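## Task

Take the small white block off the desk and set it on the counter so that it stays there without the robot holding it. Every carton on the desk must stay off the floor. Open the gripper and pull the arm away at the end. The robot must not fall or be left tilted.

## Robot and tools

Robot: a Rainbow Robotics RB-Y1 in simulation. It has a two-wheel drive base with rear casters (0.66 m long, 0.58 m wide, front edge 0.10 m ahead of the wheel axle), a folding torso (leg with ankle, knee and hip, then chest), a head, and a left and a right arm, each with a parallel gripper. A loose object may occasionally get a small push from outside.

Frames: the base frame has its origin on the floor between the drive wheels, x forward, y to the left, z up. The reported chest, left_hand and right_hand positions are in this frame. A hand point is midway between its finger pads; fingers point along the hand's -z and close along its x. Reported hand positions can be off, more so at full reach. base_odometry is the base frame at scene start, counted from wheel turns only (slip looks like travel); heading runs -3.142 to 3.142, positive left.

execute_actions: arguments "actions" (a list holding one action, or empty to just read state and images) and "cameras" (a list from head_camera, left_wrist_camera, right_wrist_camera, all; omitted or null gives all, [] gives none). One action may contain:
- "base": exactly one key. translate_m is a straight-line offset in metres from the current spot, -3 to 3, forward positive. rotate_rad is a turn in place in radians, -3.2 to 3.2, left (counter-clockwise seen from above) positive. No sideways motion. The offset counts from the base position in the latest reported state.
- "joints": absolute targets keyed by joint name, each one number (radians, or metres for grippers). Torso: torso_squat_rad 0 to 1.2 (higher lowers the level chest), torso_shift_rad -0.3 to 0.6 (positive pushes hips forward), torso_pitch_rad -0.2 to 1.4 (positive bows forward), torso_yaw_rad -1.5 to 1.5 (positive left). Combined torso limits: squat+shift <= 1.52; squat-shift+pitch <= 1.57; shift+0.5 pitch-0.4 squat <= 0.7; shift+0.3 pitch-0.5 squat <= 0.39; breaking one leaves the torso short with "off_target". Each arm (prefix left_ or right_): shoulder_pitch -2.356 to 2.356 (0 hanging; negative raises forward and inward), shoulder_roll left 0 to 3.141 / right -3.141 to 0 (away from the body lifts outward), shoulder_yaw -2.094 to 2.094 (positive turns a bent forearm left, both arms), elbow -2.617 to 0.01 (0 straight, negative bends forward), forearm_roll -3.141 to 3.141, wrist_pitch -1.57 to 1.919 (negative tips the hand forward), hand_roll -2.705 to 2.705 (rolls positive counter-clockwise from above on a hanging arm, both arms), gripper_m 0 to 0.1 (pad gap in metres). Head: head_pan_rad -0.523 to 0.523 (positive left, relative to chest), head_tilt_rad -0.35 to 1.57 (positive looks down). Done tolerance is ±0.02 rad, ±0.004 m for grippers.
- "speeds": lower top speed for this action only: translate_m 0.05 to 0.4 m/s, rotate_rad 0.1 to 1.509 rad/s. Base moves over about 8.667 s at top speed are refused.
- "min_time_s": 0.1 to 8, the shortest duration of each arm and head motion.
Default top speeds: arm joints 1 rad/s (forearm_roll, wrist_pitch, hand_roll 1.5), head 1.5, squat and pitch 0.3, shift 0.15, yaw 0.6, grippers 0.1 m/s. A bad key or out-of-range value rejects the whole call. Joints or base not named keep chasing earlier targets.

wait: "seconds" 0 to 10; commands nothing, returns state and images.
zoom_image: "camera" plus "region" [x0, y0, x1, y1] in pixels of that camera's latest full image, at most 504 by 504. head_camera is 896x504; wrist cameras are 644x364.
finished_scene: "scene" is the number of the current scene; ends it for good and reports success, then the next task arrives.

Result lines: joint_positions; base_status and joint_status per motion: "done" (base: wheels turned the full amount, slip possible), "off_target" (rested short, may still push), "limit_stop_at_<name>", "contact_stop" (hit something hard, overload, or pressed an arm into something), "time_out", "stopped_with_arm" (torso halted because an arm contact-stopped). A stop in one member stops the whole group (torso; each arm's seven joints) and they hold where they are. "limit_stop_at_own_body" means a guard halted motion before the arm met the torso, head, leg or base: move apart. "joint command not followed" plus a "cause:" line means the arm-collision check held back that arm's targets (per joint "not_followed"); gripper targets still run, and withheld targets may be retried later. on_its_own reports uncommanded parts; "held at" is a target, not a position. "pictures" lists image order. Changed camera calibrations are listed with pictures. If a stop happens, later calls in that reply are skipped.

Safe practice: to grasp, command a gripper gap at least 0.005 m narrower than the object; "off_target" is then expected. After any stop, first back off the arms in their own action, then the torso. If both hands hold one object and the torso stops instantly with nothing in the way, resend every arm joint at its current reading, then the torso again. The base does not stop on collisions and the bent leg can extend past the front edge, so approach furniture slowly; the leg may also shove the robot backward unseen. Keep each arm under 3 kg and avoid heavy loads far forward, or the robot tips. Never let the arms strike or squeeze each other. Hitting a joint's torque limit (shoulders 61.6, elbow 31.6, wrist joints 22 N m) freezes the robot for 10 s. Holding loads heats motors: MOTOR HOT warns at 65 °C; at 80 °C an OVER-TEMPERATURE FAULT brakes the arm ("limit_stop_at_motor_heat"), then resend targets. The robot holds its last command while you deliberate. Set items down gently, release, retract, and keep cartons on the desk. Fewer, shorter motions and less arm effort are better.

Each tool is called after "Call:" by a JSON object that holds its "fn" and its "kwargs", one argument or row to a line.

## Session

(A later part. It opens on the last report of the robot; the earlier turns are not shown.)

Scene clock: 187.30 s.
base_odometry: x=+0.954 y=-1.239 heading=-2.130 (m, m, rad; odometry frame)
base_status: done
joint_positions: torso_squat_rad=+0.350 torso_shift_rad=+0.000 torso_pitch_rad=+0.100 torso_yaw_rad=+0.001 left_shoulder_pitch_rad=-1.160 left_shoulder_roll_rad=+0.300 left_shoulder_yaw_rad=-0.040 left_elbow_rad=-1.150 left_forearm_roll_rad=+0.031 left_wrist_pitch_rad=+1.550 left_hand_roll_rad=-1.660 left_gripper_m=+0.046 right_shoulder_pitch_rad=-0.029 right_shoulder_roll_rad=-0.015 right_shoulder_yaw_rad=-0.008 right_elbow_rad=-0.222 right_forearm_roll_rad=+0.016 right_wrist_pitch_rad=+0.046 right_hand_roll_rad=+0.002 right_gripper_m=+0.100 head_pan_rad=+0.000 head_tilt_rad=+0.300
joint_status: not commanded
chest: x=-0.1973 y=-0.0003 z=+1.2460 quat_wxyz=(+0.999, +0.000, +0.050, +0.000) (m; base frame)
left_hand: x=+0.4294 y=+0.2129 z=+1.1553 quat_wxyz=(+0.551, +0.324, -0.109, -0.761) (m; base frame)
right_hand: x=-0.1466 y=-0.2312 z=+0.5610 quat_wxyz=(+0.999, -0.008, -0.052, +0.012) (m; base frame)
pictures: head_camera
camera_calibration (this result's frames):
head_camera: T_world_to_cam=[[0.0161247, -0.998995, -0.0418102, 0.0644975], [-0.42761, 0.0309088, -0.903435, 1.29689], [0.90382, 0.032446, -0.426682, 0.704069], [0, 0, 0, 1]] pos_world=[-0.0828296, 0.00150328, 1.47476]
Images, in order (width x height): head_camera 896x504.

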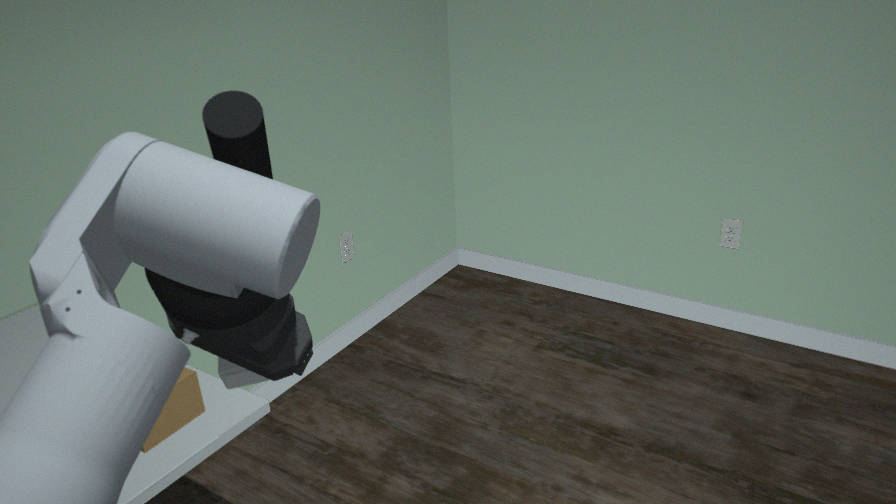

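Call:
{"fn": "execute_actions", "kwargs": {
  "actions": [
    {"base": {"rotate_rad": -1.5}}
  ],
  "cameras": ["head_camera"]
}}

Scene clock: 194.17 s.
base_odometry: x=+0.954 y=-1.239 heading=+2.654 (m, m, rad; odometry frame)
base_status: done
joint_positions: torso_squat_rad=+0.350 torso_shift_rad=+0.000 torso_pitch_rad=+0.100 torso_yaw_rad=+0.001 left_shoulder_pitch_rad=-1.160 left_shoulder_roll_rad=+0.300 left_shoulder_yaw_rad=-0.040 left_elbow_rad=-1.150 left_forearm_roll_rad=+0.031 left_wrist_pitch_rad=+1.550 left_hand_roll_rad=-1.660 left_gripper_m=+0.046 right_shoulder_pitch_rad=-0.029 right_shoulder_roll_rad=-0.015 right_shoulder_yaw_rad=-0.008 right_elbow_rad=-0.222 right_forearm_roll_rad=+0.016 right_wrist_pitch_rad=+0.046 right_hand_roll_rad=+0.002 right_gripper_m=+0.100 head_pan_rad=+0.000 head_tilt_rad=+0.300
joint_status: not commanded
chest: x=-0.1973 y=-0.0002 z=+1.2460 quat_wxyz=(+0.999, +0.000, +0.050, +0.000) (m; base frame)
left_hand: x=+0.4294 y=+0.2129 z=+1.1553 quat_wxyz=(+0.551, +0.324, -0.109, -0.761) (m; base frame)
right_hand: x=-0.1466 y=-0.2312 z=+0.5610 quat_wxyz=(+0.999, -0.008, -0.052, +0.012) (m; base frame)
pictures: head_camera
camera_calibration (this result's frames):
head_camera: T_world_to_cam=[[0.0161258, -0.998997, -0.0417808, 0.0644814], [-0.427613, 0.0308816, -0.903434, 1.29689], [0.903818, 0.0324346, -0.426686, 0.704071], [0, 0, 0, 1]] pos_world=[-0.0828259, 0.00153051, 1.47476]
Images, in order (width x height): head_camera 896x504.

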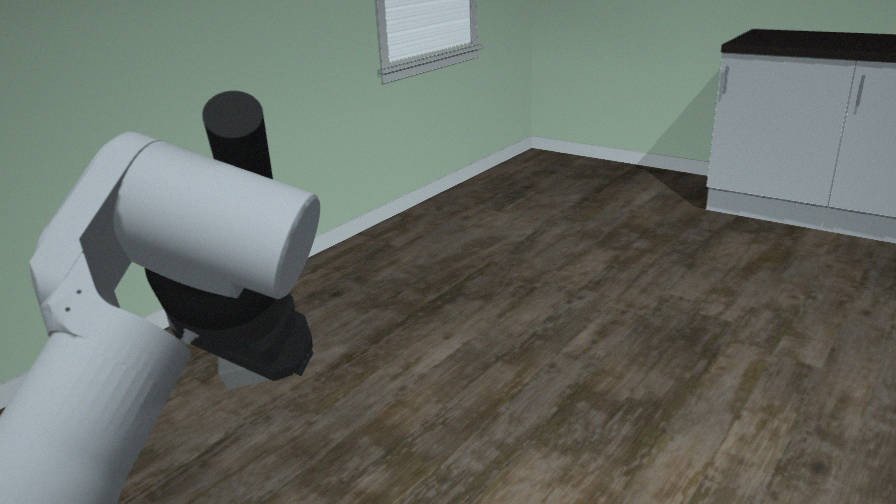

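Call:
{"fn": "execute_actions", "kwargs": {
  "actions": [
    {"base": {"rotate_rad": -0.46}}
  ],
  "cameras": []
}}

Call:
{"fn": "execute_actions", "kwargs": {
  "actions": [
    {"base": {"translate_m": 2.9}}
  ],
  "cameras": []
}}

Call:
{"fn": "execute_actions", "kwargs": {
  "actions": [
    {"base": {"rotate_rad": -0.15}, "joints": {"head_tilt_rad": 0.45}}
  ],
  "cameras": ["head_camera"]
}}

Scene clock: 211.30 s.
base_odometry: x=+0.954 y=-1.239 heading=+2.195 (m, m, rad; odometry frame)
base_status: done
joint_positions: torso_squat_rad=+0.350 torso_shift_rad=+0.000 torso_pitch_rad=+0.100 torso_yaw_rad=+0.001 left_shoulder_pitch_rad=-1.160 left_shoulder_roll_rad=+0.300 left_shoulder_yaw_rad=-0.040 left_elbow_rad=-1.150 left_forearm_roll_rad=+0.031 left_wrist_pitch_rad=+1.550 left_hand_roll_rad=-1.660 left_gripper_m=+0.046 right_shoulder_pitch_rad=-0.029 right_shoulder_roll_rad=-0.015 right_shoulder_yaw_rad=-0.008 right_elbow_rad=-0.222 right_forearm_roll_rad=+0.016 right_wrist_pitch_rad=+0.046 right_hand_roll_rad=+0.002 right_gripper_m=+0.100 head_pan_rad=+0.000 head_tilt_rad=+0.300
joint_status: not commanded
chest: x=-0.1973 y=-0.0002 z=+1.2460 quat_wxyz=(+0.999, +0.000, +0.050, +0.000) (m; base frame)
left_hand: x=+0.4294 y=+0.2129 z=+1.1553 quat_wxyz=(+0.551, +0.324, -0.109, -0.761) (m; base frame)
right_hand: x=-0.1466 y=-0.2312 z=+0.5610 quat_wxyz=(+0.999, -0.008, -0.052, +0.012) (m; base frame)
pictures: none
No camera images: the call's "cameras" was empty. Leave "cameras" out to get every camera's image.

Scene clock: 220.20 s.
base_odometry: x=-0.738 y=+1.116 heading=+2.194 (m, m, rad; odometry frame)
base_status: done
joint_positions: torso_squat_rad=+0.350 torso_shift_rad=+0.000 torso_pitch_rad=+0.100 torso_yaw_rad=+0.001 left_shoulder_pitch_rad=-1.160 left_shoulder_roll_rad=+0.300 left_shoulder_yaw_rad=-0.040 left_elbow_rad=-1.150 left_forearm_roll_rad=+0.031 left_wrist_pitch_rad=+1.550 left_hand_roll_rad=-1.660 left_gripper_m=+0.046 right_shoulder_pitch_rad=-0.029 right_shoulder_roll_rad=-0.015 right_shoulder_yaw_rad=-0.008 right_elbow_rad=-0.222 right_forearm_roll_rad=+0.016 right_wrist_pitch_rad=+0.046 right_hand_roll_rad=+0.002 right_gripper_m=+0.100 head_pan_rad=+0.000 head_tilt_rad=+0.300
joint_status: not commanded
chest: x=-0.1971 y=-0.0002 z=+1.2460 quat_wxyz=(+0.999, +0.000, +0.050, +0.000) (m; base frame)
left_hand: x=+0.4296 y=+0.2129 z=+1.1551 quat_wxyz=(+0.551, +0.324, -0.109, -0.761) (m; base frame)
right_hand: x=-0.1466 y=-0.2312 z=+0.5610 quat_wxyz=(+0.999, -0.008, -0.052, +0.012) (m; base frame)
pictures: none
No camera images: the call's "cameras" was empty. Leave "cameras" out to get every camera's image.

Scene clock: 222.00 s.
base_odometry: x=-0.739 y=+1.116 heading=+2.045 (m, m, rad; odometry frame)
base_status: done
joint_positions: torso_squat_rad=+0.350 torso_shift_rad=+0.000 torso_pitch_rad=+0.100 torso_yaw_rad=+0.001 left_shoulder_pitch_rad=-1.160 left_shoulder_roll_rad=+0.300 left_shoulder_yaw_rad=-0.040 left_elbow_rad=-1.150 left_forearm_roll_rad=+0.031 left_wrist_pitch_rad=+1.550 left_hand_roll_rad=-1.660 left_gripper_m=+0.046 right_shoulder_pitch_rad=-0.029 right_shoulder_roll_rad=-0.015 right_shoulder_yaw_rad=-0.008 right_elbow_rad=-0.222 right_forearm_roll_rad=+0.016 right_wrist_pitch_rad=+0.046 right_hand_roll_rad=+0.002 right_gripper_m=+0.100 head_pan_rad=+0.000 head_tilt_rad=+0.450
joint_status: all done
chest: x=-0.1971 y=-0.0002 z=+1.2460 quat_wxyz=(+0.999, +0.000, +0.050, +0.000) (m; base frame)
left_hand: x=+0.4296 y=+0.2129 z=+1.1551 quat_wxyz=(+0.551, +0.324, -0.109, -0.761) (m; base frame)
right_hand: x=-0.1466 y=-0.2312 z=+0.5610 quat_wxyz=(+0.999, -0.008, -0.052, +0.012) (m; base frame)
pictures: head_camera
camera_calibration (this result's frames):
head_camera: T_world_to_cam=[[0.00973059, -0.999002, -0.0435865, 0.066094], [-0.558001, 0.030746, -0.82927, 1.16973], [0.829783, 0.0323906, -0.557145, 0.880587], [0, 0, 0, 1]] pos_world=[-0.0786256, 0.00154063, 1.46352]
Images, in order (width x height): head_camera 896x504.

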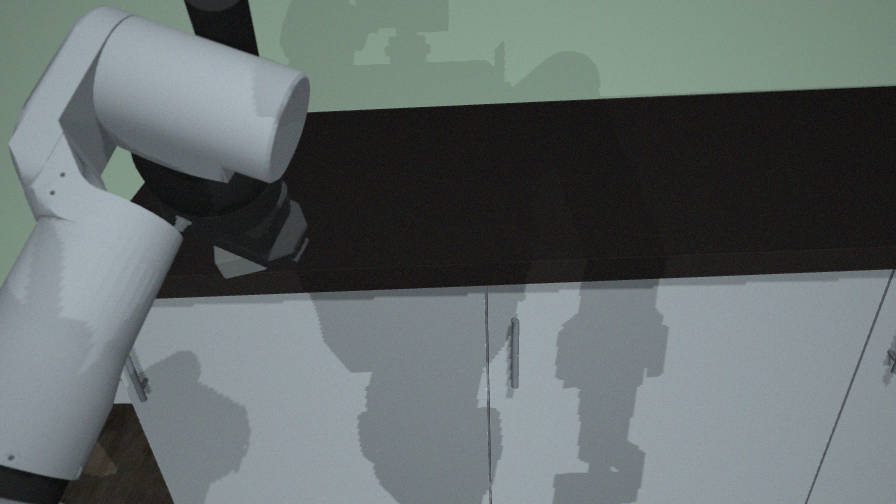

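Call:
{"fn": "execute_actions", "kwargs": {
  "actions": [
    {"base": {"translate_m": 0.25}, "joints": {"left_shoulder_pitch_rad": -1.233, "left_elbow_rad": -1.36, "left_wrist_pitch_rad": 1.895}, "min_time_s": 1.5}
  ],
  "cameras": []
}}

Call:
{"fn": "execute_actions", "kwargs": {
  "actions": [
    {"joints": {"torso_shift_rad": 0.25, "torso_pitch_rad": 0.45, "head_tilt_rad": 0.6}}
  ],
  "cameras": ["head_camera"]
}}

Scene clock: 231.87 s.
base_odometry: x=-0.853 y=+1.339 heading=+2.044 (m, m, rad; odometry frame)
base_status: done
joint_positions: torso_squat_rad=+0.350 torso_shift_rad=+0.000 torso_pitch_rad=+0.100 torso_yaw_rad=+0.001 left_shoulder_pitch_rad=-1.233 left_shoulder_roll_rad=+0.300 left_shoulder_yaw_rad=-0.040 left_elbow_rad=-1.360 left_forearm_roll_rad=+0.031 left_wrist_pitch_rad=+1.895 left_hand_roll_rad=-1.660 left_gripper_m=+0.046 right_shoulder_pitch_rad=-0.029 right_shoulder_roll_rad=-0.015 right_shoulder_yaw_rad=-0.008 right_elbow_rad=-0.222 right_forearm_roll_rad=+0.016 right_wrist_pitch_rad=+0.046 right_hand_roll_rad=+0.002 right_gripper_m=+0.100 head_pan_rad=+0.000 head_tilt_rad=+0.450
joint_status: all done
chest: x=-0.1971 y=-0.0002 z=+1.2460 quat_wxyz=(+0.999, +0.000, +0.050, +0.000) (m; base frame)
left_hand: x=+0.3804 y=+0.1949 z=+1.2202 quat_wxyz=(+0.557, +0.307, -0.083, -0.767) (m; base frame)
right_hand: x=-0.1465 y=-0.2312 z=+0.5610 quat_wxyz=(+0.999, -0.008, -0.052, +0.012) (m; base frame)
pictures: none
No camera images: the call's "cameras" was empty. Leave "cameras" out to get every camera's image.

Scene clock: 234.47 s.
base_odometry: x=-0.853 y=+1.339 heading=+2.044 (m, m, rad; odometry frame)
base_status: not commanded
joint_positions: torso_squat_rad=+0.350 torso_shift_rad=+0.250 torso_pitch_rad=+0.450 torso_yaw_rad=+0.001 left_shoulder_pitch_rad=-1.233 left_shoulder_roll_rad=+0.300 left_shoulder_yaw_rad=-0.040 left_elbow_rad=-1.360 left_forearm_roll_rad=+0.031 left_wrist_pitch_rad=+1.895 left_hand_roll_rad=-1.660 left_gripper_m=+0.046 right_shoulder_pitch_rad=-0.029 right_shoulder_roll_rad=-0.015 right_shoulder_yaw_rad=-0.008 right_elbow_rad=-0.222 right_forearm_roll_rad=+0.016 right_wrist_pitch_rad=+0.046 right_hand_roll_rad=+0.002 right_gripper_m=+0.100 head_pan_rad=+0.000 head_tilt_rad=+0.600
joint_status: all done
chest: x=+0.0692 y=-0.0002 z=+1.1963 quat_wxyz=(+0.975, +0.000, +0.223, +0.000) (m; base frame)
left_hand: x=+0.6029 y=+0.1949 z=+0.9742 quat_wxyz=(+0.563, +0.169, +0.015, -0.809) (m; base frame)
right_hand: x=-0.1180 y=-0.2311 z=+0.5355 quat_wxyz=(+0.992, -0.006, +0.123, +0.013) (m; base frame)
pictures: head_camera
camera_calibration (this result's frames):
head_camera: T_world_to_cam=[[-0.0121682, -0.999008, -0.0428264, 0.0623984], [-0.887209, 0.0305414, -0.460356, 0.845273], [0.461208, 0.0323942, -0.886701, 1.07873], [0, 0, 0, 1]] pos_world=[0.253173, 0.00157596, 1.34831]
Images, in order (width x height): head_camera 896x504.

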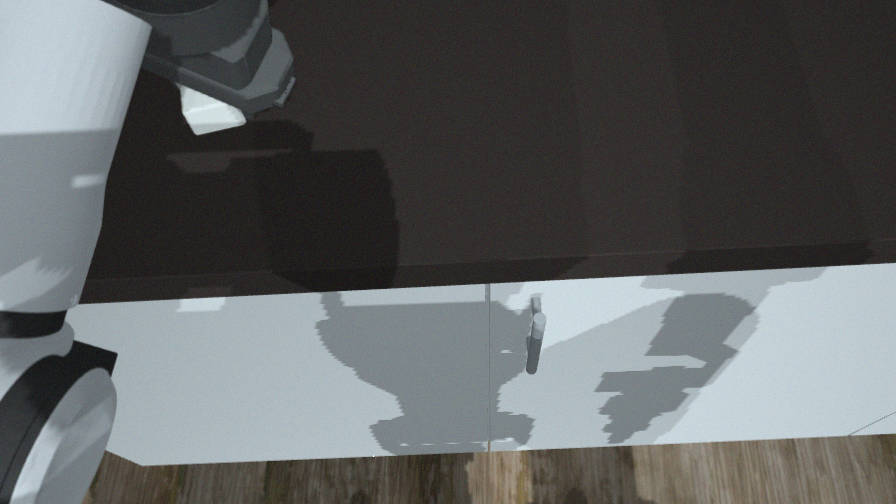

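The block is well over the counter. Lowering gently until it touches.

Call:
{"fn": "execute_actions", "kwargs": {
  "actions": [
    {"joints": {"left_shoulder_pitch_rad": -1.168, "left_elbow_rad": -1.324, "left_wrist_pitch_rad": 1.792}, "min_time_s": 1.5}
  ],
  "cameras": []
}}

Scene clock: 239.40 s.
base_odometry: x=-0.853 y=+1.339 heading=+2.044 (m, m, rad; odometry frame)
base_status: not commanded
joint_positions: torso_squat_rad=+0.350 torso_shift_rad=+0.250 torso_pitch_rad=+0.449 torso_yaw_rad=+0.001 left_shoulder_pitch_rad=-1.187 left_shoulder_roll_rad=+0.302 left_shoulder_yaw_rad=-0.040 left_elbow_rad=-1.335 left_forearm_roll_rad=+0.030 left_wrist_pitch_rad=+1.796 left_hand_roll_rad=-1.660 left_gripper_m=+0.045 right_shoulder_pitch_rad=-0.029 right_shoulder_roll_rad=-0.015 right_shoulder_yaw_rad=-0.008 right_elbow_rad=-0.222 right_forearm_roll_rad=+0.016 right_wrist_pitch_rad=+0.046 right_hand_roll_rad=+0.002 right_gripper_m=+0.100 head_pan_rad=+0.000 head_tilt_rad=+0.600
joint_status: left_shoulder_pitch_rad contact_stop (moved +0.046 of +0.065); left_elbow_rad contact_stop (moved +0.025 of +0.036); the others done
chest: x=+0.0687 y=-0.0004 z=+1.1965 quat_wxyz=(+0.975, +0.000, +0.223, +0.000) (m; base frame)
left_hand: x=+0.6086 y=+0.2017 z=+0.9512 quat_wxyz=(+0.562, +0.178, +0.004, -0.808) (m; base frame)
right_hand: x=-0.1179 y=-0.2311 z=+0.5355 quat_wxyz=(+0.992, -0.006, +0.122, +0.013) (m; base frame)
pictures: none
No camera images: the call's "cameras" was empty. Leave "cameras" out to get every camera's image.

Call:
{"fn": "execute_actions", "kwargs": {
  "actions": [
    {"joints": {"left_gripper_m": 0.1}}
  ],
  "cameras": []
}}

Call:
{"fn": "execute_actions", "kwargs": {
  "actions": [
    {"joints": {"left_shoulder_pitch_rad": -1.3, "left_elbow_rad": -1.45, "left_wrist_pitch_rad": 1.9}, "min_time_s": 1.0}
  ],
  "cameras": ["head_camera"]
}}

Scene clock: 245.87 s.
base_odometry: x=-0.853 y=+1.339 heading=+2.044 (m, m, rad; odometry frame)
base_status: not commanded
joint_positions: torso_squat_rad=+0.350 torso_shift_rad=+0.249 torso_pitch_rad=+0.447 torso_yaw_rad=+0.001 left_shoulder_pitch_rad=-1.192 left_shoulder_roll_rad=+0.305 left_shoulder_yaw_rad=-0.039 left_elbow_rad=-1.338 left_forearm_roll_rad=+0.029 left_wrist_pitch_rad=+1.796 left_hand_roll_rad=-1.660 left_gripper_m=+0.098 right_shoulder_pitch_rad=-0.029 right_shoulder_roll_rad=-0.015 right_shoulder_yaw_rad=-0.008 right_elbow_rad=-0.222 right_forearm_roll_rad=+0.016 right_wrist_pitch_rad=+0.046 right_hand_roll_rad=+0.002 right_gripper_m=+0.100 head_pan_rad=+0.000 head_tilt_rad=+0.600
joint_status: all done
chest: x=+0.0679 y=-0.0003 z=+1.1967 quat_wxyz=(+0.975, +0.000, +0.222, +0.001) (m; base frame)
left_hand: x=+0.6103 y=+0.2025 z=+0.9560 quat_wxyz=(+0.562, +0.182, +0.001, -0.806) (m; base frame)
right_hand: x=-0.1177 y=-0.2311 z=+0.5354 quat_wxyz=(+0.992, -0.006, +0.122, +0.013) (m; base frame)
pictures: none
No camera images: the call's "cameras" was empty. Leave "cameras" out to get every camera's image.

Scene clock: 247.17 s.
base_odometry: x=-0.853 y=+1.339 heading=+2.044 (m, m, rad; odometry frame)
base_status: not commanded
joint_positions: torso_squat_rad=+0.350 torso_shift_rad=+0.250 torso_pitch_rad=+0.449 torso_yaw_rad=+0.001 left_shoulder_pitch_rad=-1.300 left_shoulder_roll_rad=+0.302 left_shoulder_yaw_rad=-0.040 left_elbow_rad=-1.450 left_forearm_roll_rad=+0.030 left_wrist_pitch_rad=+1.900 left_hand_roll_rad=-1.660 left_gripper_m=+0.100 right_shoulder_pitch_rad=-0.029 right_shoulder_roll_rad=-0.015 right_shoulder_yaw_rad=-0.008 right_elbow_rad=-0.222 right_forearm_roll_rad=+0.016 right_wrist_pitch_rad=+0.046 right_hand_roll_rad=+0.002 right_gripper_m=+0.100 head_pan_rad=+0.000 head_tilt_rad=+0.600
joint_status: all done
chest: x=+0.0690 y=-0.0003 z=+1.1964 quat_wxyz=(+0.975, +0.000, +0.223, +0.001) (m; base frame)
left_hand: x=+0.6251 y=+0.1735 z=+1.0321 quat_wxyz=(+0.546, +0.219, -0.039, -0.807) (m; base frame)
right_hand: x=-0.1180 y=-0.2311 z=+0.5355 quat_wxyz=(+0.992, -0.006, +0.123, +0.013) (m; base frame)
pictures: head_camera
camera_calibration (this result's frames):
head_camera: T_world_to_cam=[[-0.0120814, -0.999, -0.0430478, 0.0625465], [-0.887038, 0.0305787, -0.460683, 0.845481], [0.461539, 0.0326193, -0.88652, 1.07867], [0, 0, 0, 1]] pos_world=[0.252883, 0.00144497, 1.34845]
Images, in order (width x height): head_camera 896x504.

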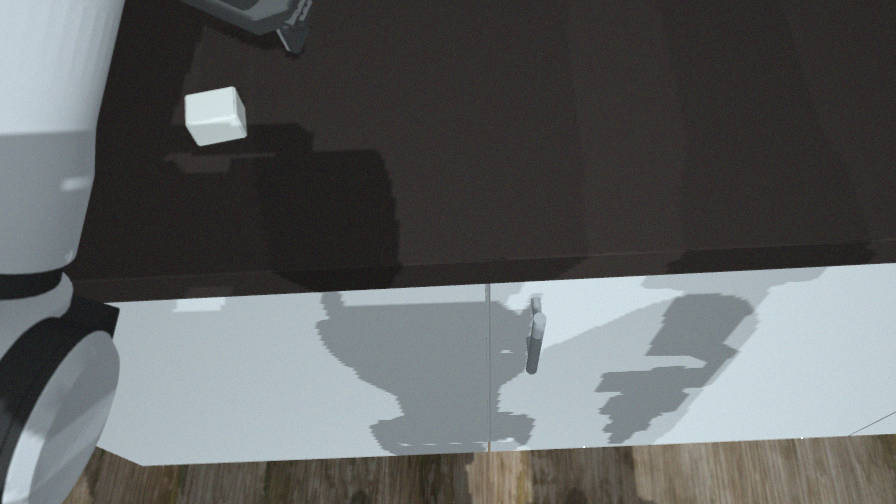

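The block rests on the counter. Moving clear.

Call:
{"fn": "execute_actions", "kwargs": {
  "actions": [
    {"joints": {"torso_shift_rad": 0.0, "torso_pitch_rad": 0.0}, "base": {"translate_m": -0.6}}
  ],
  "cameras": ["head_camera"]
}}

Scene clock: 253.87 s.
base_odometry: x=-0.579 y=+0.805 heading=+2.044 (m, m, rad; odometry frame)
base_status: done
joint_positions: torso_squat_rad=+0.350 torso_shift_rad=+0.000 torso_pitch_rad=+0.000 torso_yaw_rad=+0.001 left_shoulder_pitch_rad=-1.300 left_shoulder_roll_rad=+0.302 left_shoulder_yaw_rad=-0.040 left_elbow_rad=-1.450 left_forearm_roll_rad=+0.030 left_wrist_pitch_rad=+1.900 left_hand_roll_rad=-1.660 left_gripper_m=+0.100 right_shoulder_pitch_rad=-0.029 right_shoulder_roll_rad=-0.015 right_shoulder_yaw_rad=-0.008 right_elbow_rad=-0.222 right_forearm_roll_rad=+0.016 right_wrist_pitch_rad=+0.046 right_hand_roll_rad=+0.002 right_gripper_m=+0.100 head_pan_rad=+0.000 head_tilt_rad=+0.600
joint_status: all done
chest: x=-0.2282 y=-0.0003 z=+1.2475 quat_wxyz=(+1.000, +0.000, +0.000, +0.001) (m; base frame)
left_hand: x=+0.3440 y=+0.1733 z=+1.3415 quat_wxyz=(+0.524, +0.394, -0.160, -0.738) (m; base frame)
right_hand: x=-0.1093 y=-0.2311 z=+0.5710 quat_wxyz=(+0.995, -0.008, -0.102, +0.011) (m; base frame)
pictures: head_camera
camera_calibration (this result's frames):
head_camera: T_world_to_cam=[[0.00764707, -0.999, -0.0440437, 0.0668865], [-0.598502, 0.0307123, -0.800533, 1.09524], [0.801085, 0.032482, -0.597669, 0.978309], [0, 0, 0, 1]] pos_world=[-0.12872, 0.00140494, 1.46442]
Images, in order (width x height): head_camera 896x504.

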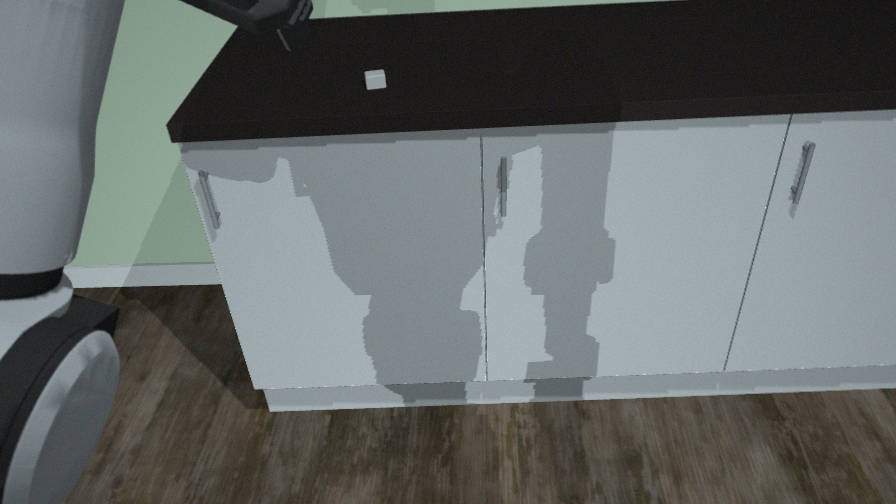

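Call:
{"fn": "finished_scene", "kwargs": {
  "scene": 2
}}

The scene is finished: the task was done.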